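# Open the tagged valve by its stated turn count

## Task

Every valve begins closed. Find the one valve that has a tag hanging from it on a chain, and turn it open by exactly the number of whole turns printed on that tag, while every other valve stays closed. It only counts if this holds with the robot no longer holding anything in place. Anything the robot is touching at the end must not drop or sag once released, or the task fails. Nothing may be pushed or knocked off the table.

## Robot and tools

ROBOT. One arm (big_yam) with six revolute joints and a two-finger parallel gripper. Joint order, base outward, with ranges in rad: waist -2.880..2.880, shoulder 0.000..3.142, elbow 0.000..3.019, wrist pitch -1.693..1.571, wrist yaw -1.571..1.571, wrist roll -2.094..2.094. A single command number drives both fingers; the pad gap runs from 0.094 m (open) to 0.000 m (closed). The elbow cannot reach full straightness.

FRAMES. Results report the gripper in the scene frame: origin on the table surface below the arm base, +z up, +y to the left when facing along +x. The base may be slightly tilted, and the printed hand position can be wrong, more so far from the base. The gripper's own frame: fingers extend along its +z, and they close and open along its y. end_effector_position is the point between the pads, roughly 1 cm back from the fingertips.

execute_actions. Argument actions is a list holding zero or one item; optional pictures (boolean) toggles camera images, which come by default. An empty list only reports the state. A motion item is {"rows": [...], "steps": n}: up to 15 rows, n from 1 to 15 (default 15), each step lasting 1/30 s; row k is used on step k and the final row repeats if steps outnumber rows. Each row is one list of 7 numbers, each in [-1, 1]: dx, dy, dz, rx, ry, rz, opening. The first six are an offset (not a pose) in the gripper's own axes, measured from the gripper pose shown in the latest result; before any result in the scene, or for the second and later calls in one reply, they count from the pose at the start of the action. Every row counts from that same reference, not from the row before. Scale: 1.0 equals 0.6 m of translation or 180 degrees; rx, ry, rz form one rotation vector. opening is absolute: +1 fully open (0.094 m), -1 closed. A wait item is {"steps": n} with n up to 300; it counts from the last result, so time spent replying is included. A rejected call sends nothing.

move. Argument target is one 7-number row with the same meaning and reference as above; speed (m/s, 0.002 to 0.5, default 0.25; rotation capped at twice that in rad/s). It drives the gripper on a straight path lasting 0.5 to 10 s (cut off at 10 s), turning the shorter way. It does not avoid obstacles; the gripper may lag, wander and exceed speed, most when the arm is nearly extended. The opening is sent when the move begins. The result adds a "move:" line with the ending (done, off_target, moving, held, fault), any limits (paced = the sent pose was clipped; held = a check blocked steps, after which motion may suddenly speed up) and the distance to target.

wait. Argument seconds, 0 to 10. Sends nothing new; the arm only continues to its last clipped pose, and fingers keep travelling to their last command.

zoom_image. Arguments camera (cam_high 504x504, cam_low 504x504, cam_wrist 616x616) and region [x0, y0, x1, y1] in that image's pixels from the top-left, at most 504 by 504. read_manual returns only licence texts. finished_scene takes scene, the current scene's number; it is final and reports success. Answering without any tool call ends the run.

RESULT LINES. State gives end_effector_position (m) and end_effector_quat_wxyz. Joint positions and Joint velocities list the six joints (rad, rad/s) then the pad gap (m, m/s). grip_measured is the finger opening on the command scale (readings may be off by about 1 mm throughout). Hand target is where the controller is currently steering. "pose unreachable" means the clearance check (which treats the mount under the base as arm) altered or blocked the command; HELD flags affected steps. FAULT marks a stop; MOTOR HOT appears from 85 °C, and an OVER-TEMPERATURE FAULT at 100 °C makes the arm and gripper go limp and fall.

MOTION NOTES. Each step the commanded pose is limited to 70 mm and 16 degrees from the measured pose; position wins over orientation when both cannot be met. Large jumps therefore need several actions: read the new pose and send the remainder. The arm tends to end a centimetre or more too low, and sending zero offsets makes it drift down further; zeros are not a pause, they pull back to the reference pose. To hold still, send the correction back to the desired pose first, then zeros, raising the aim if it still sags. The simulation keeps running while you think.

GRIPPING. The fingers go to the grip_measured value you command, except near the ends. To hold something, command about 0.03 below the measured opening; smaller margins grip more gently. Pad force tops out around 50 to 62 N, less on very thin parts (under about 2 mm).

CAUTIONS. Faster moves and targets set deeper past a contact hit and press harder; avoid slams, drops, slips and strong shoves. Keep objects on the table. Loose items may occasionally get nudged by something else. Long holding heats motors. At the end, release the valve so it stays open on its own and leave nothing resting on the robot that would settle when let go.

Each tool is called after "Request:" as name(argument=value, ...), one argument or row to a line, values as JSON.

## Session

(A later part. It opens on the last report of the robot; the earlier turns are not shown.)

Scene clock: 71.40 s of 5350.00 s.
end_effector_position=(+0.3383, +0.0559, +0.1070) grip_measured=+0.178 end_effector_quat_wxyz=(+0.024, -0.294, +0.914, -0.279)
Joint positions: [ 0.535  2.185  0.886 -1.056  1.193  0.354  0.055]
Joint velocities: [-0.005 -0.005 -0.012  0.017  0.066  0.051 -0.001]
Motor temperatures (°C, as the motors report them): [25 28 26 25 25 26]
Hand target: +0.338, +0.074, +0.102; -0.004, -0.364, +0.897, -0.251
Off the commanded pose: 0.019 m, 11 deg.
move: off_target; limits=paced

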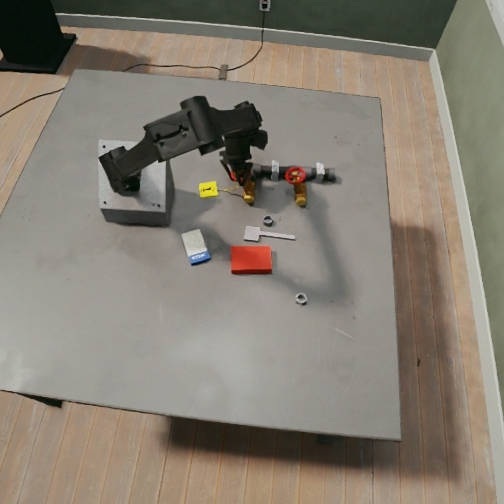

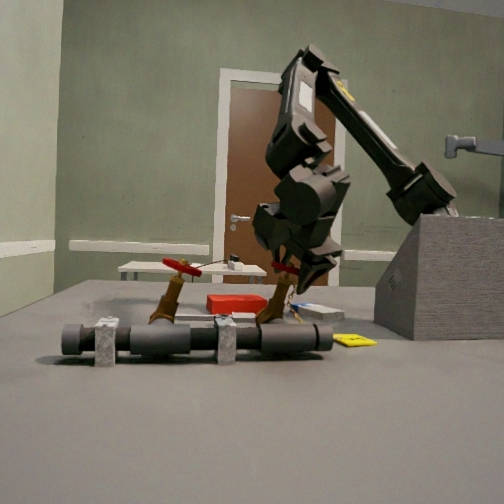

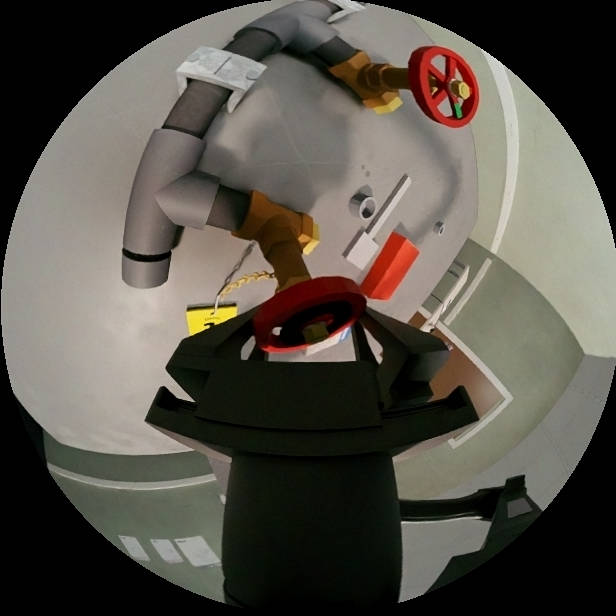

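Request:
move(
  target=[0,0,0,0,-0.04,-0.3,0],
  speed=0.15,
)

Scene clock: 83.20 s of 5350.00 s.
end_effector_position=(+0.3507, +0.0598, +0.1011) grip_measured=+0.132 end_effector_quat_wxyz=(-0.040, -0.633, +0.730, -0.255)
Joint positions: [ 0.513  2.117  0.817 -0.753  1.194 -0.718  0.053]
Joint velocities: [-0.005 -0.015 -0.022  0.056 -0.037 -0.11   0.   ]
Motor temperatures (°C, as the motors report them): [26 28 26 25 28 27]
Hand target: +0.338, +0.055, +0.107; -0.057, -0.688, +0.681, -0.244
Off the commanded pose: 0.014 m, 9 deg.
After step 90, 5.07 s passed at rest.
move: off_target; limits=paced

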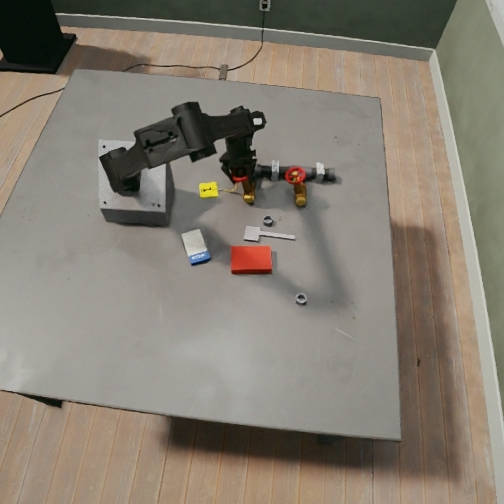

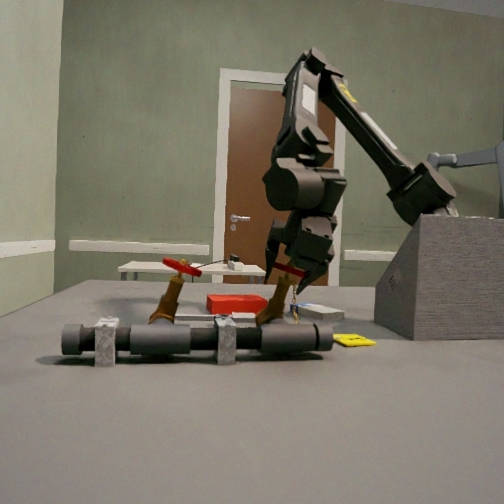

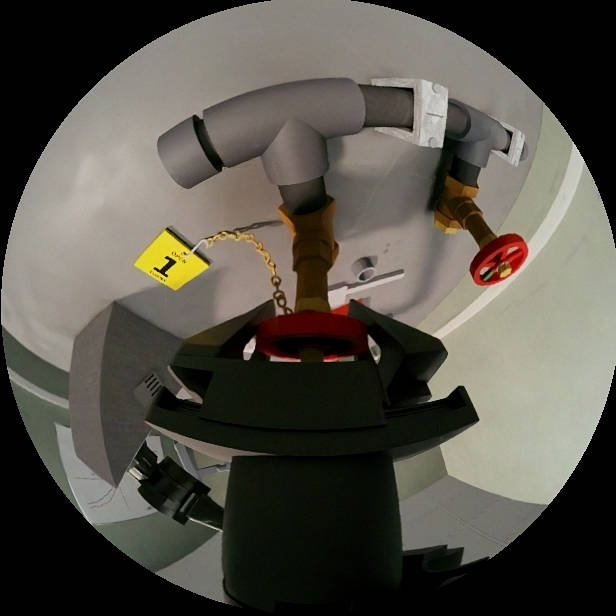

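Request:
move(
  target=[0,0,0,0,0,0,1],
)

Request:
move(
  target=[0,0,-0.06,0,0,0.77,1],
  speed=0.4,
)

Request:
zoom_image(
  camera="cam_wrist",
  region=[180,200,440,400],
)

Scene clock: 91.90 s of 5350.00 s.
end_effector_position=(+0.3504, +0.0594, +0.1008) grip_measured=+0.998 end_effector_quat_wxyz=(-0.040, -0.633, +0.730, -0.255)
Joint positions: [ 0.512  2.116  0.815 -0.748  1.195 -0.721  0.094]
Joint velocities: [-0.005  0.015 -0.012 -0.002  0.022  0.095  0.001]
Motor temperatures (°C, as the motors report them): [26 28 25 25 27 27]
Hand target: +0.351, +0.060, +0.101; -0.040, -0.633, +0.730, -0.255
Off the commanded pose: 0.001 m, 0 deg.
After step 90, 5.00 s passed at rest.
move: done

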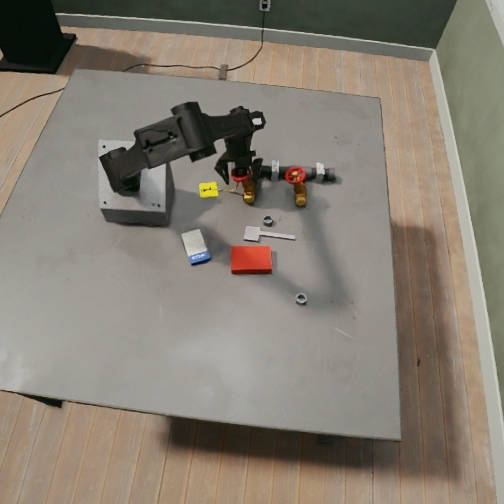

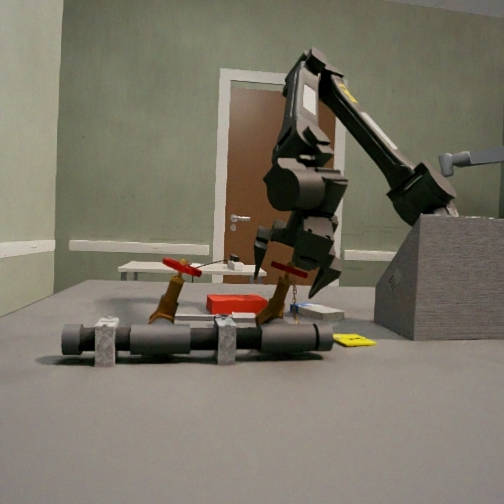

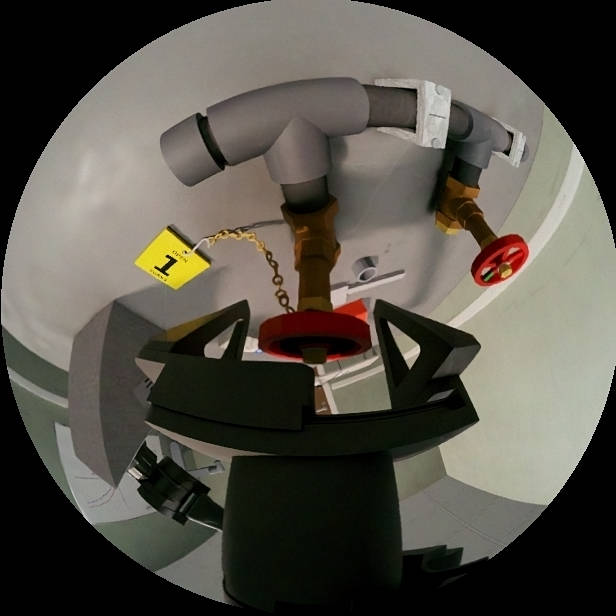

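Scene clock: 95.73 s of 5350.00 s.
end_effector_position=(+0.3301, +0.0661, +0.1214) grip_measured=+0.998 end_effector_quat_wxyz=(+0.214, +0.451, +0.856, -0.137)
Joint positions: [ 0.588  2.116  0.834 -0.961  1.139  1.875  0.094]
Joint velocities: [-0.005 -0.005  0.007 -0.017  0.022  0.022  0.   ]
Motor temperatures (°C, as the motors report them): [26 28 26 25 27 26]
Hand target: +0.341, +0.075, +0.132; +0.224, +0.459, +0.851, -0.126
Off the commanded pose: 0.017 m, 2 deg.
move: off_target

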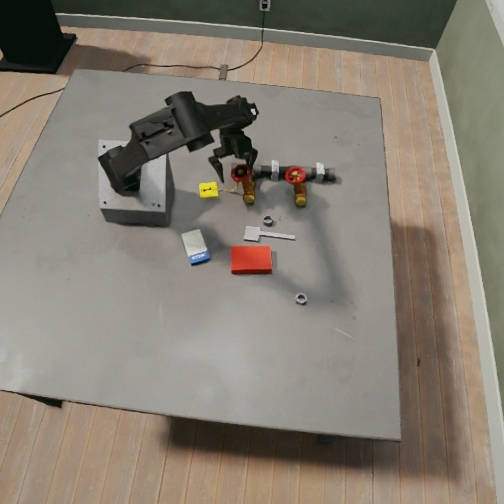

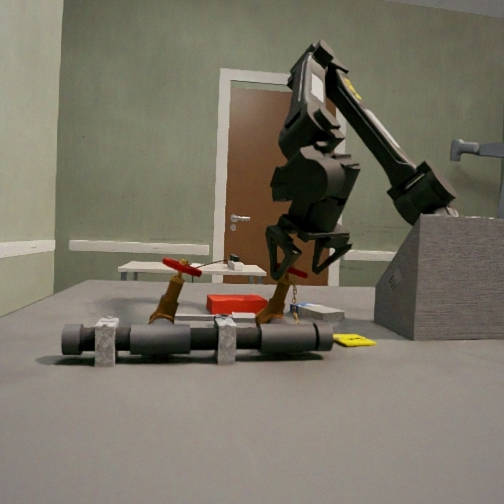

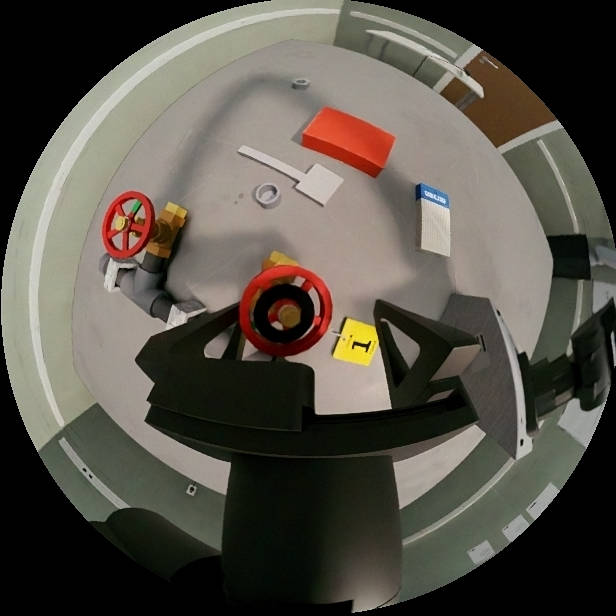

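Region (180, 200, 440, 400) of cam_wrist's 616x616 image, scaled by 1.938, with more detail than that image has; it fills the top 388 rows of this view, and the rest is white.

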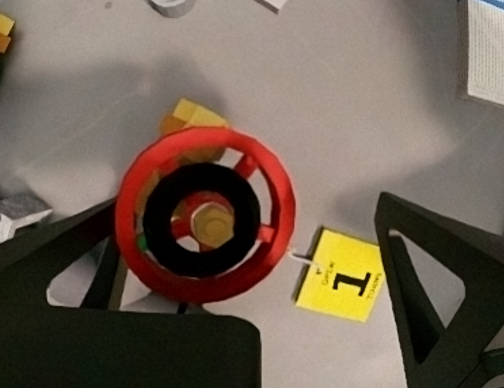

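Request:
move(
  target=[0,0.028,0.035,0,0,0,1],
  speed=0.04,
)

Request:
move(
  target=[0,0,0,0,0,0,0],
)

Request:
move(
  target=[0,0,0,0,0,-0.5,0],
  speed=0.15,
)

Request:
move(
  target=[0,0,0,0,0,-0.27,0],
  speed=0.15,
)

Request:
move(
  target=[0,0,0,0,0,0,1],
)

Request:
move(
  target=[0,0,-0.06,0,0,0.72,1],
  speed=0.4,
)

Request:
zoom_image(
  camera="cam_wrist",
  region=[180,200,440,400],
)

Scene clock: 102.50 s of 5350.00 s.
end_effector_position=(+0.3419, +0.0626, +0.1049) grip_measured=+0.998 end_effector_quat_wxyz=(+0.214, +0.451, +0.855, -0.139)
Joint positions: [ 0.535  2.133  0.835 -0.859  1.173  1.779  0.094]
Joint velocities: [-0.005 -0.005 -0.017  0.002 -0.022 -0.081 -0.001]
Motor temperatures (°C, as the motors report them): [26 28 26 25 26 26]
Hand target: +0.349, +0.066, +0.102; +0.214, +0.452, +0.855, -0.138
Off the commanded pose: 0.009 m, 0 deg.
After step 90, 2.80 s passed at rest.
move: done

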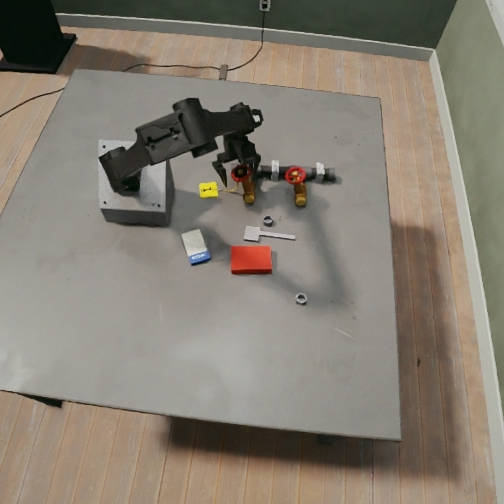

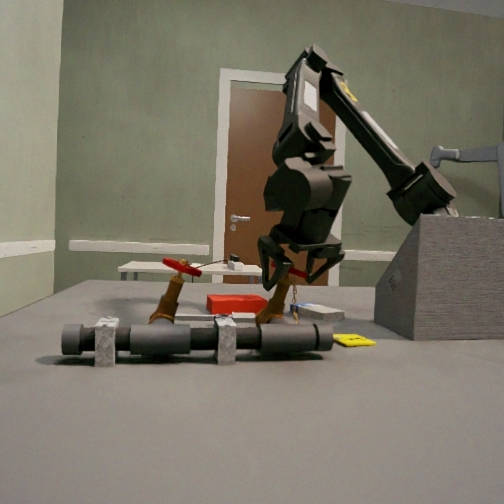

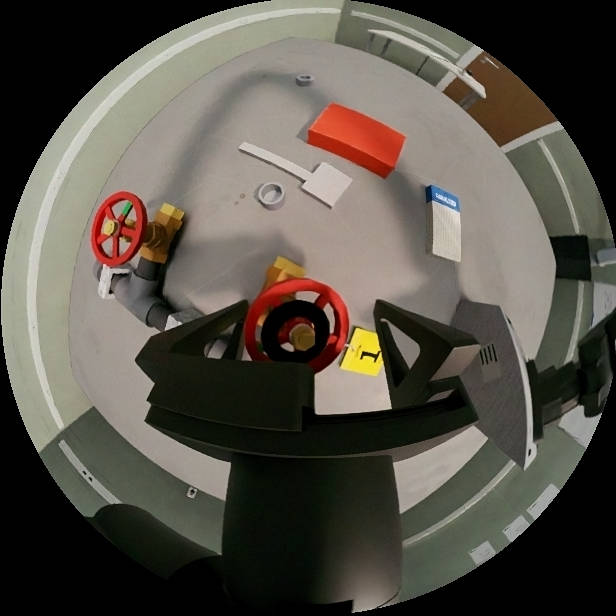

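Scene clock: 103.00 s of 5350.00 s.
end_effector_position=(+0.3475, +0.0662, +0.1052) grip_measured=+0.182 end_effector_quat_wxyz=(+0.214, +0.455, +0.854, -0.135)
Joint positions: [ 0.533  2.138  0.849 -0.85   1.17   1.772  0.056]
Joint velocities: [-0.005  0.005 -0.022 -0.002 -0.007 -0.066  0.001]
Motor temperatures (°C, as the motors report them): [26 28 26 25 26 26]
Hand target: +0.342, +0.063, +0.105; +0.214, +0.451, +0.855, -0.139
Off the commanded pose: 0.007 m, 1 deg.
move: done

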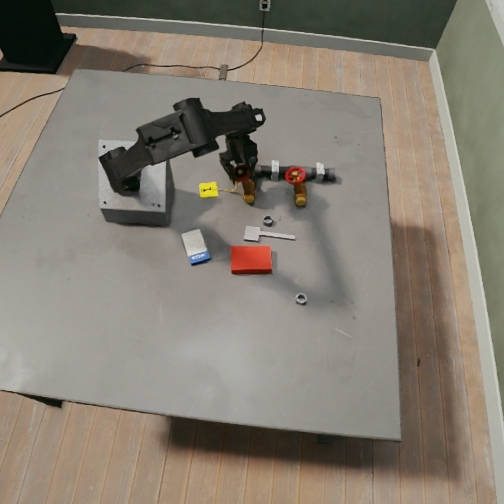

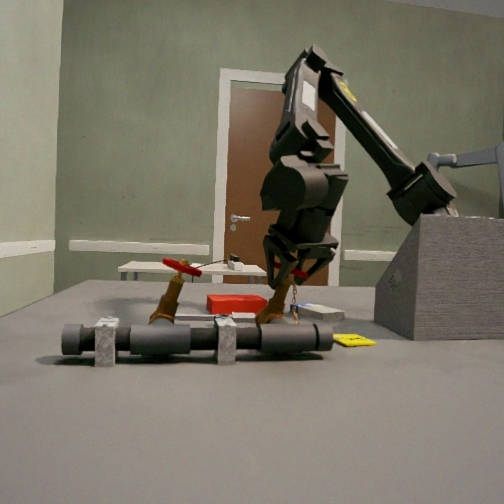

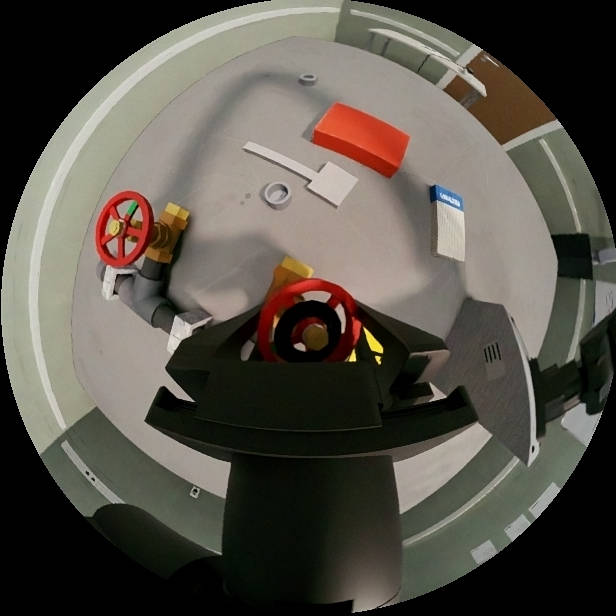

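Scene clock: 108.70 s of 5350.00 s.
end_effector_position=(+0.3499, +0.0616, +0.1064) grip_measured=+0.118 end_effector_quat_wxyz=(+0.089, -0.181, +0.944, -0.261)
Joint positions: [ 0.532  2.151  0.853 -0.872  1.216  0.442  0.053]
Joint velocities: [-0.005  0.005  0.012  0.007  0.022 -0.051 -0.001]
Motor temperatures (°C, as the motors report them): [26 28 26 25 26 26]
Hand target: +0.347, +0.066, +0.105; +0.051, -0.273, +0.926, -0.255
Off the commanded pose: 0.005 m, 12 deg.
move: off_target

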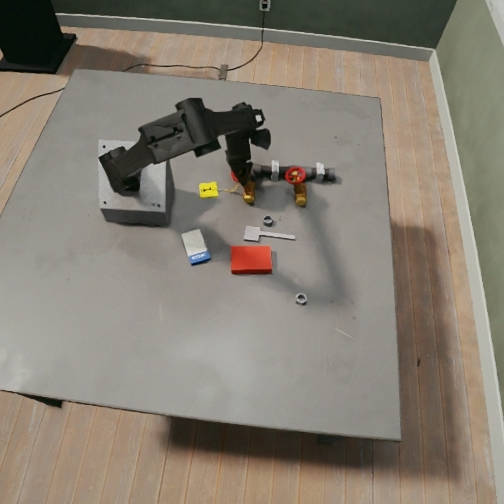

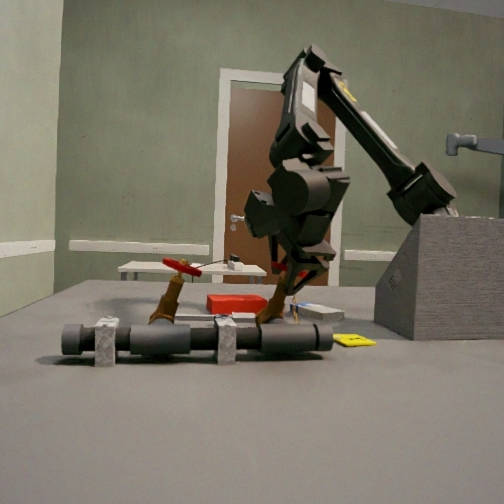

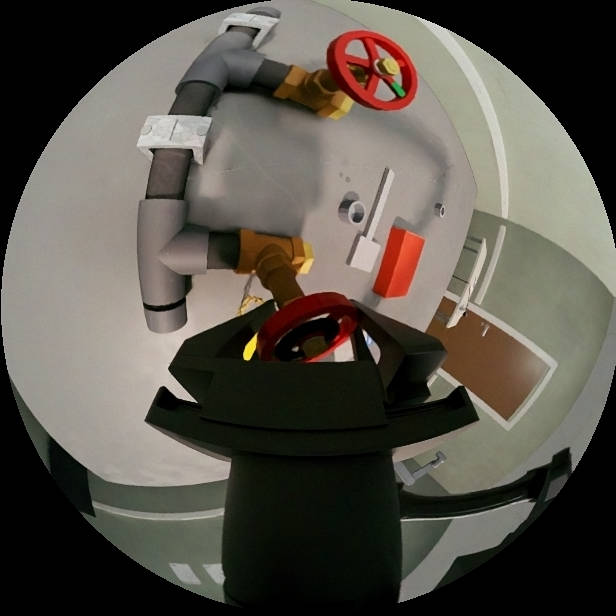

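Scene clock: 113.53 s of 5350.00 s.
end_effector_position=(+0.3518, +0.0608, +0.1029) grip_measured=+0.148 end_effector_quat_wxyz=(+0.002, -0.460, +0.837, -0.297)
Joint positions: [ 0.528  2.186  0.868 -0.903  1.258 -0.139  0.054]
Joint velocities: [-0.005 -0.024  0.002 -0.007 -0.007 -0.066 -0.001]
Motor temperatures (°C, as the motors report them): [26 28 26 25 26 27]
Hand target: +0.350, +0.062, +0.107; -0.034, -0.544, +0.789, -0.283
Off the commanded pose: 0.004 m, 13 deg.
move: off_target; limits=paced

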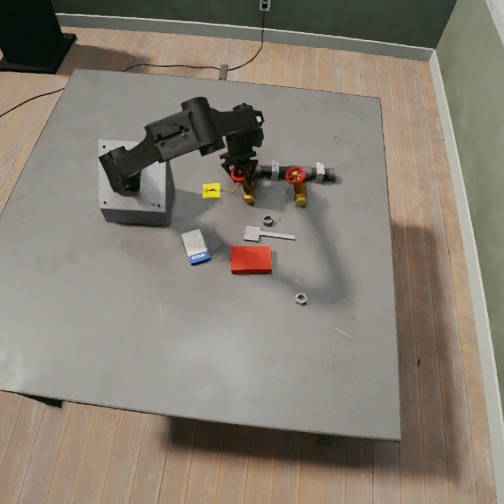

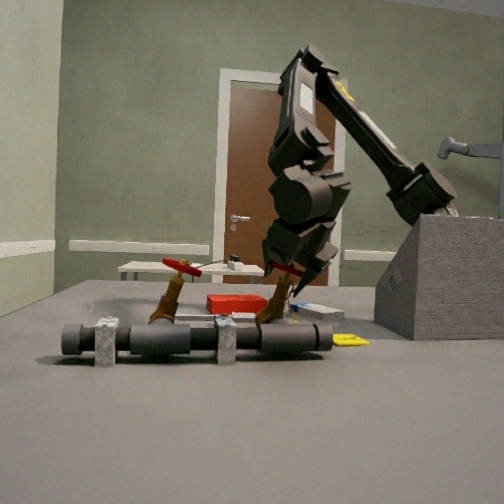

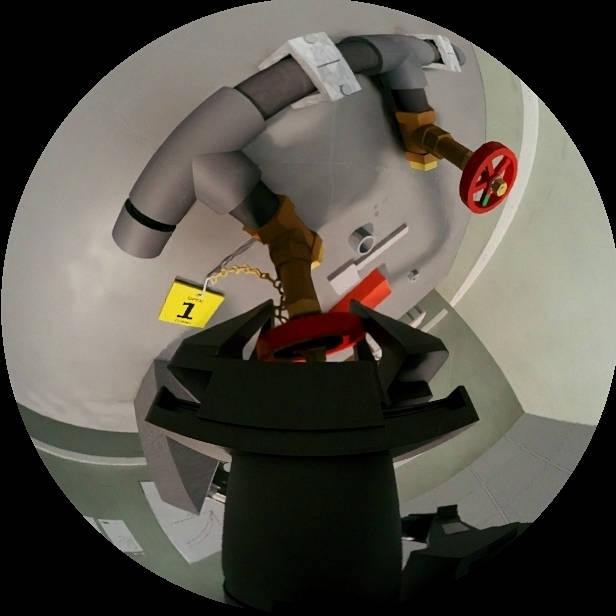

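Scene clock: 114.03 s of 5350.00 s.
end_effector_position=(+0.3513, +0.0604, +0.1027) grip_measured=+0.998 end_effector_quat_wxyz=(+0.003, -0.458, +0.838, -0.297)
Joint positions: [ 0.528  2.186  0.866 -0.902  1.259 -0.135  0.094]
Joint velocities: [-0.005 -0.015  0.002 -0.012  0.007  0.007 -0.   ]
Motor temperatures (°C, as the motors report them): [26 28 26 25 26 27]
Hand target: +0.352, +0.061, +0.103; +0.002, -0.460, +0.837, -0.297
Off the commanded pose: 0.001 m, 0 deg.
move: done

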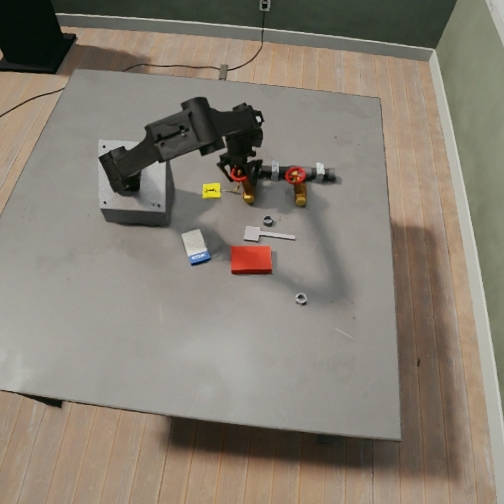

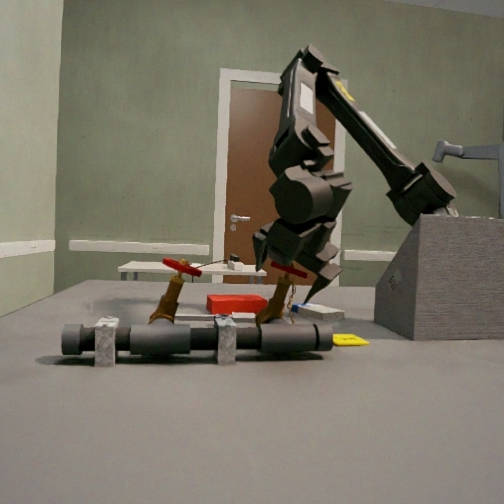

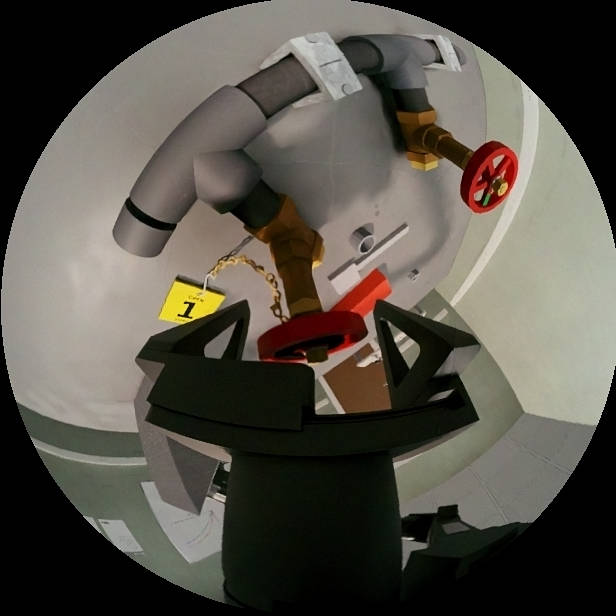

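Scene clock: 117.37 s of 5350.00 s.
end_effector_position=(+0.3383, +0.0734, +0.1230) grip_measured=+0.998 end_effector_quat_wxyz=(+0.254, +0.531, +0.802, -0.105)
Joint positions: [ 0.602  2.136  0.838 -0.913  1.186  2.06   0.094]
Joint velocities: [-0.005  0.005 -0.012 -0.007 -0.007 -0.007  0.   ]
Motor temperatures (°C, as the motors report them): [26 28 26 25 26 27]
Hand target: +0.342, +0.078, +0.132; +0.264, +0.543, +0.792, -0.087
Off the commanded pose: 0.011 m, 6 deg.
joint sent to its limit — the command would take joint 6 (wrist roll) past its upper limit, so that joint was sent only as far as its limit.
move: off_target

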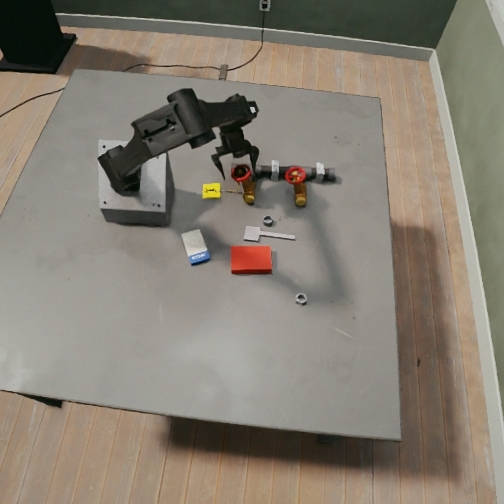

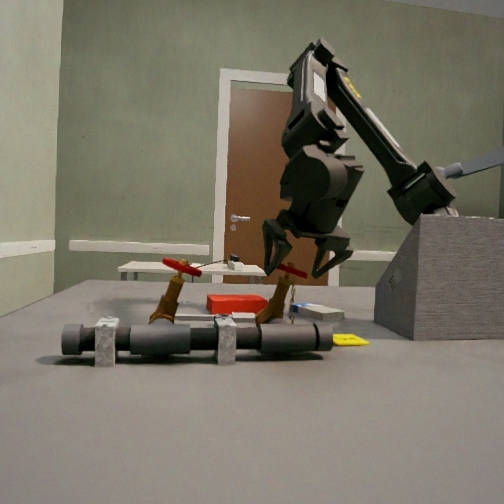

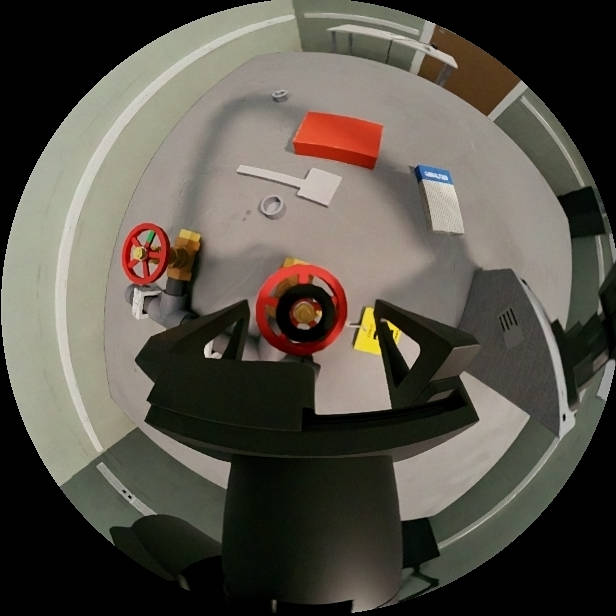

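Region (180, 200, 440, 400) of cam_wrist's 616x616 image, scaled by 1.938, with more detail than that image has; it fills the top 388 rows of this view, and the rest is white.

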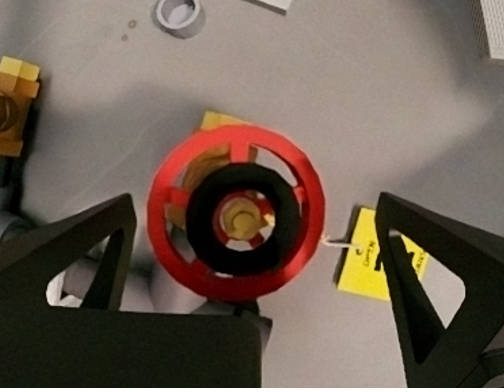

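Request:
move(
  target=[0,0.012,0.036,0,0,0,1],
  speed=0.04,
)

Request:
move(
  target=[0,0,0,0,0,0,0],
)

Request:
move(
  target=[0,0,0,0,0,-0.16,0],
  speed=0.15,
)

Request:
move(
  target=[0,0,0,0,0,0,1],
)

Request:
move(
  target=[0,0,-0.07,0,0,0.1,1],
)

Request:
zoom_image(
  camera="cam_wrist",
  region=[180,200,440,400],
)

Scene clock: 123.73 s of 5350.00 s.
end_effector_position=(+0.3503, +0.0672, +0.1086) grip_measured=+0.998 end_effector_quat_wxyz=(+0.256, +0.534, +0.799, -0.104)
Joint positions: [ 0.547  2.136  0.827 -0.784  1.218  1.942  0.094]
Joint velocities: [ 0.005 -0.005  0.002  0.007 -0.022 -0.066 -0.001]
Motor temperatures (°C, as the motors report them): [26 28 26 25 26 26]
Hand target: +0.351, +0.067, +0.105; +0.255, +0.531, +0.801, -0.106
Off the commanded pose: 0.003 m, 0 deg.
After step 90, 2.37 s passed at rest.
move: done

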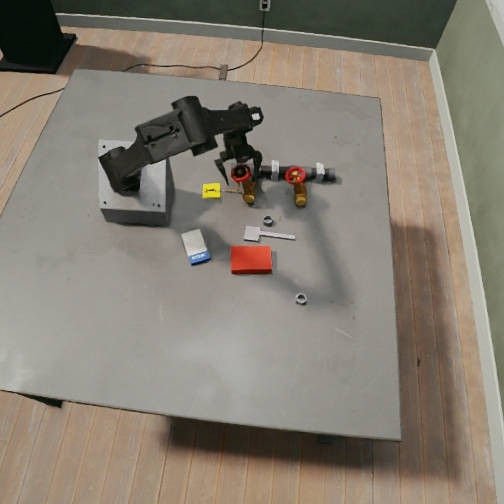

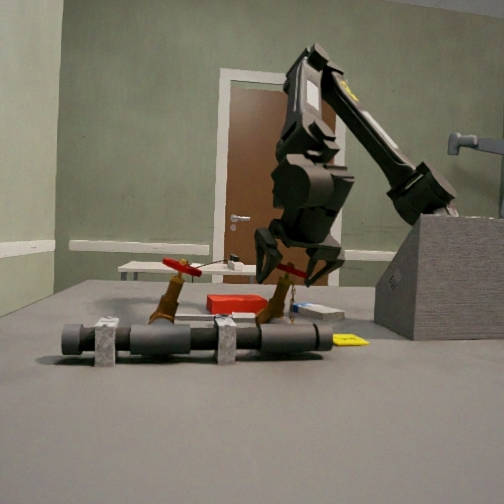

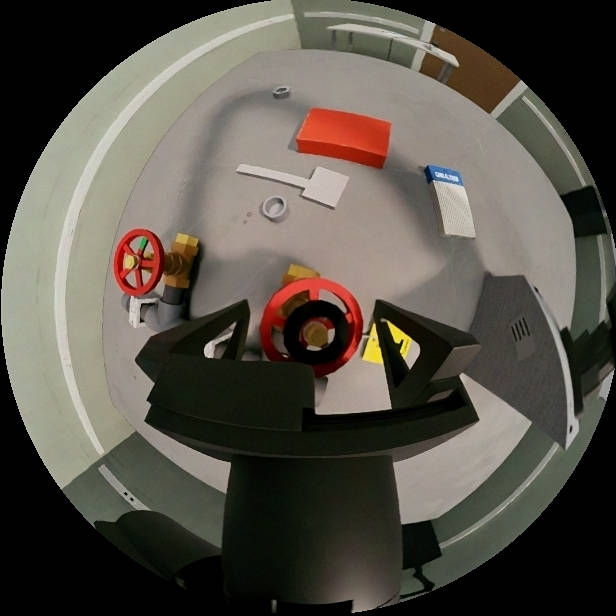

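Scene clock: 124.23 s of 5350.00 s.
end_effector_position=(+0.3493, +0.0667, +0.1082) grip_measured=+0.216 end_effector_quat_wxyz=(+0.256, +0.532, +0.800, -0.105)
Joint positions: [ 0.547  2.136  0.824 -0.785  1.219  1.94   0.057]
Joint velocities: [-0.005 -0.005 -0.017 -0.002  0.037  0.007 -0.001]
Motor temperatures (°C, as the motors report them): [26 28 26 25 26 26]
Hand target: +0.350, +0.067, +0.108; +0.256, +0.534, +0.799, -0.104
Off the commanded pose: 0.001 m, 0 deg.
move: done

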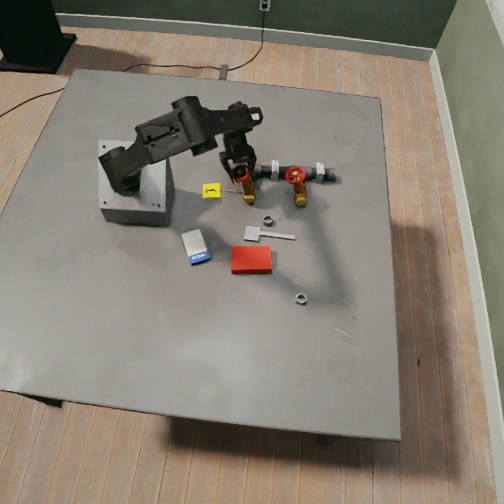

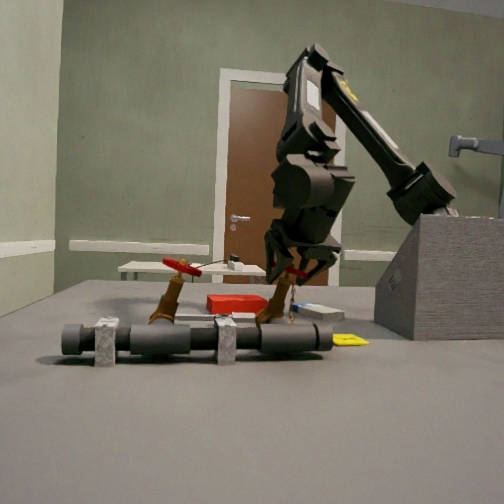

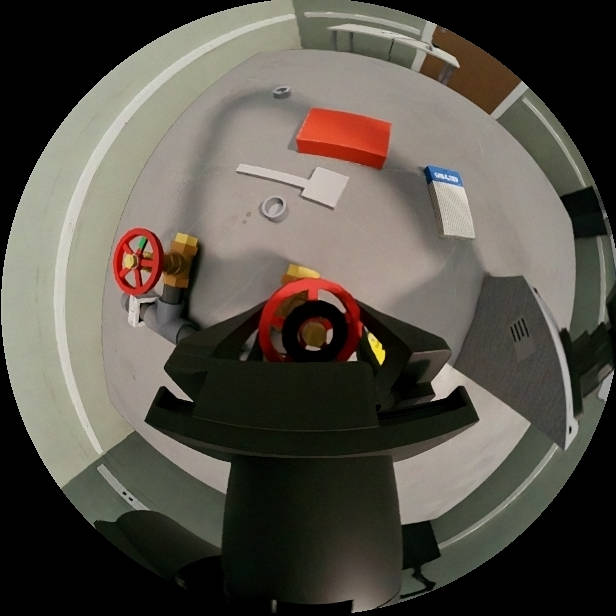

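Scene clock: 126.57 s of 5350.00 s.
end_effector_position=(+0.3485, +0.0656, +0.1074) grip_measured=+0.175 end_effector_quat_wxyz=(+0.230, +0.367, +0.888, -0.155)
Joint positions: [ 0.545  2.137  0.824 -0.791  1.22   1.557  0.055]
Joint velocities: [-0.015 -0.015 -0.007  0.002  0.022 -0.007  0.001]
Motor temperatures (°C, as the motors report them): [26 28 26 25 26 26]
Hand target: +0.349, +0.067, +0.108; +0.221, +0.319, +0.906, -0.169
Off the commanded pose: 0.002 m, 6 deg.
move: off_target

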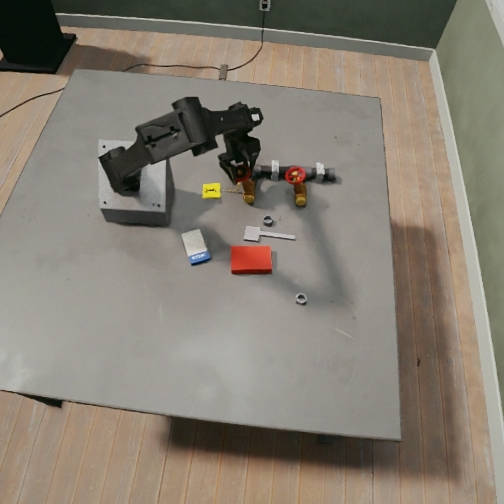

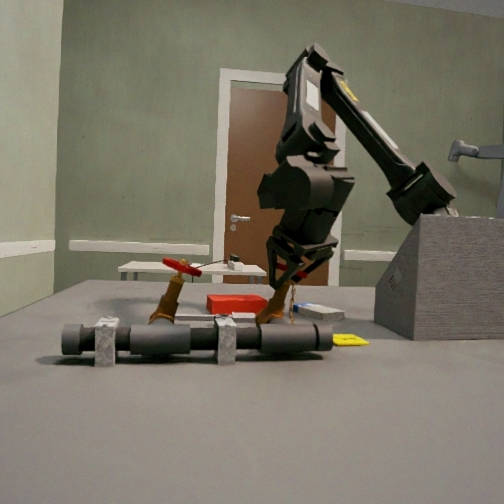

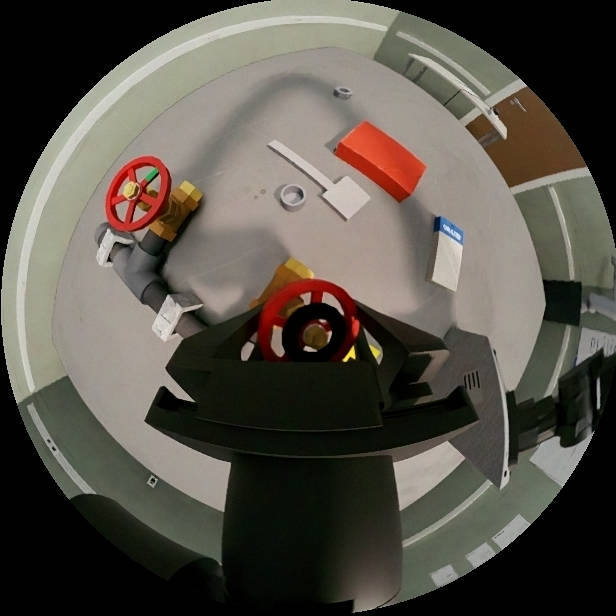

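Scene clock: 127.07 s of 5350.00 s.
end_effector_position=(+0.3484, +0.0654, +0.1073) grip_measured=+0.998 end_effector_quat_wxyz=(+0.230, +0.368, +0.888, -0.155)
Joint positions: [ 0.545  2.137  0.824 -0.791  1.221  1.558  0.094]
Joint velocities: [-0.015 -0.005  0.012 -0.012  0.051 -0.037 -0.001]
Motor temperatures (°C, as the motors report them): [26 28 26 25 26 26]
Hand target: +0.348, +0.066, +0.107; +0.230, +0.367, +0.888, -0.155
Off the commanded pose: 0.000 m, 0 deg.
move: done

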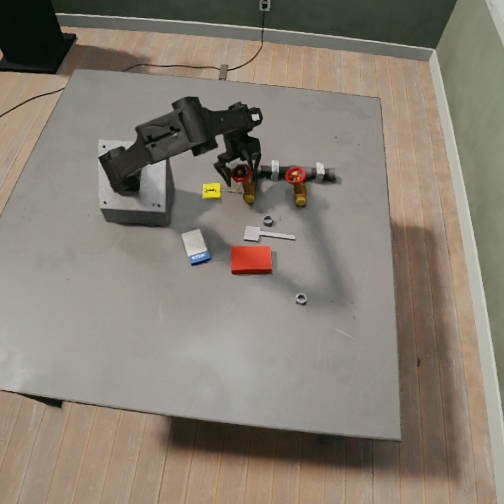

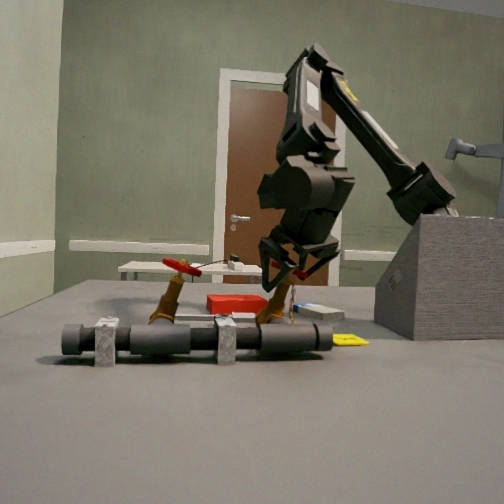

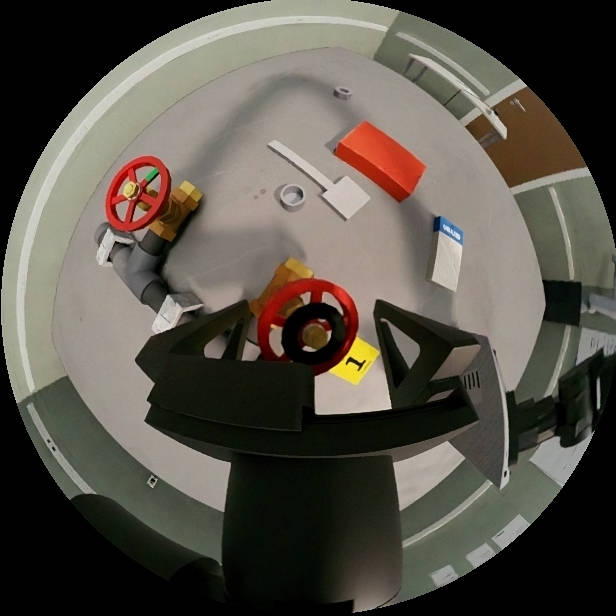

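Scene clock: 128.37 s of 5350.00 s.
end_effector_position=(+0.3265, +0.0762, +0.1331) grip_measured=+0.999 end_effector_quat_wxyz=(+0.244, +0.491, +0.828, -0.122)
Joint positions: [ 0.641  2.137  0.847 -1.019  1.151  2.06   0.094]
Joint velocities: [-0.005 -0.015  0.012 -0.012 -0.007  0.066  0.   ]
Motor temperatures (°C, as the motors report them): [26 28 26 25 26 26]
Hand target: +0.336, +0.084, +0.143; +0.250, +0.500, +0.822, -0.111
Off the commanded pose: 0.016 m, 2 deg.
joint sent to its limit — the command would take joint 6 (wrist roll) past its upper limit, so that joint was sent only as far as its limit.
move: off_target

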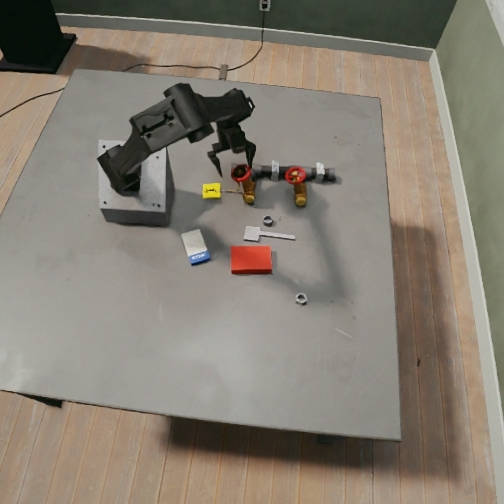

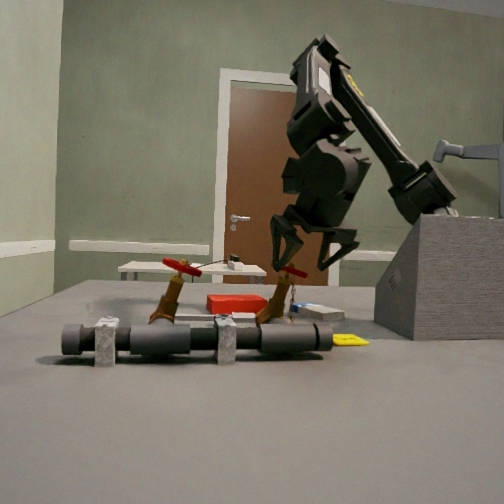

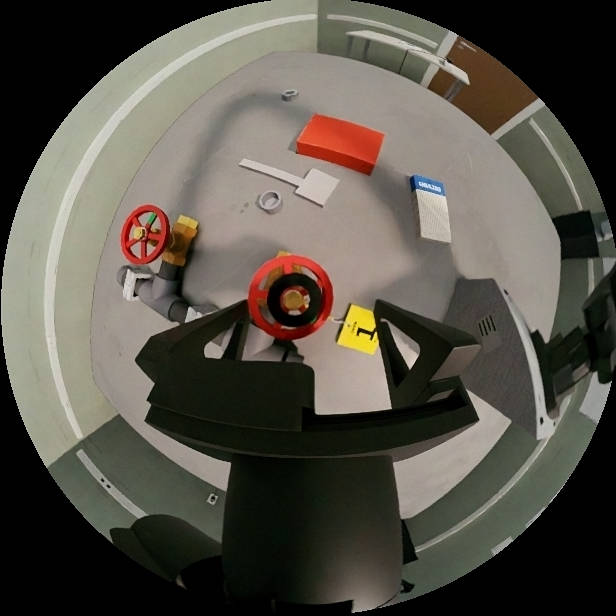

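Region (180, 200, 440, 400) of cam_wrist's 616x616 image, scaled by 1.938, with more detail than that image has; it fills the top 388 rows of this view, and the rest is white.

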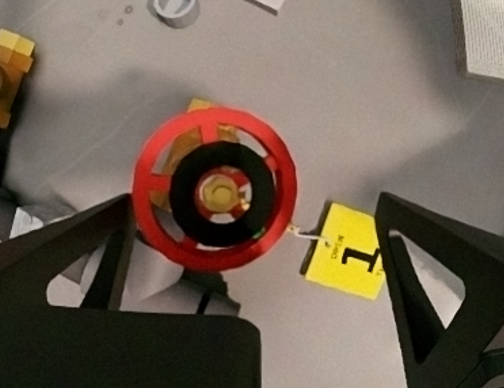

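Green sits at about 130°, which matches the starting position, so that's one full turn.

Request:
finished_scene(
  scene=2,
)

The scene is finished: the task was done.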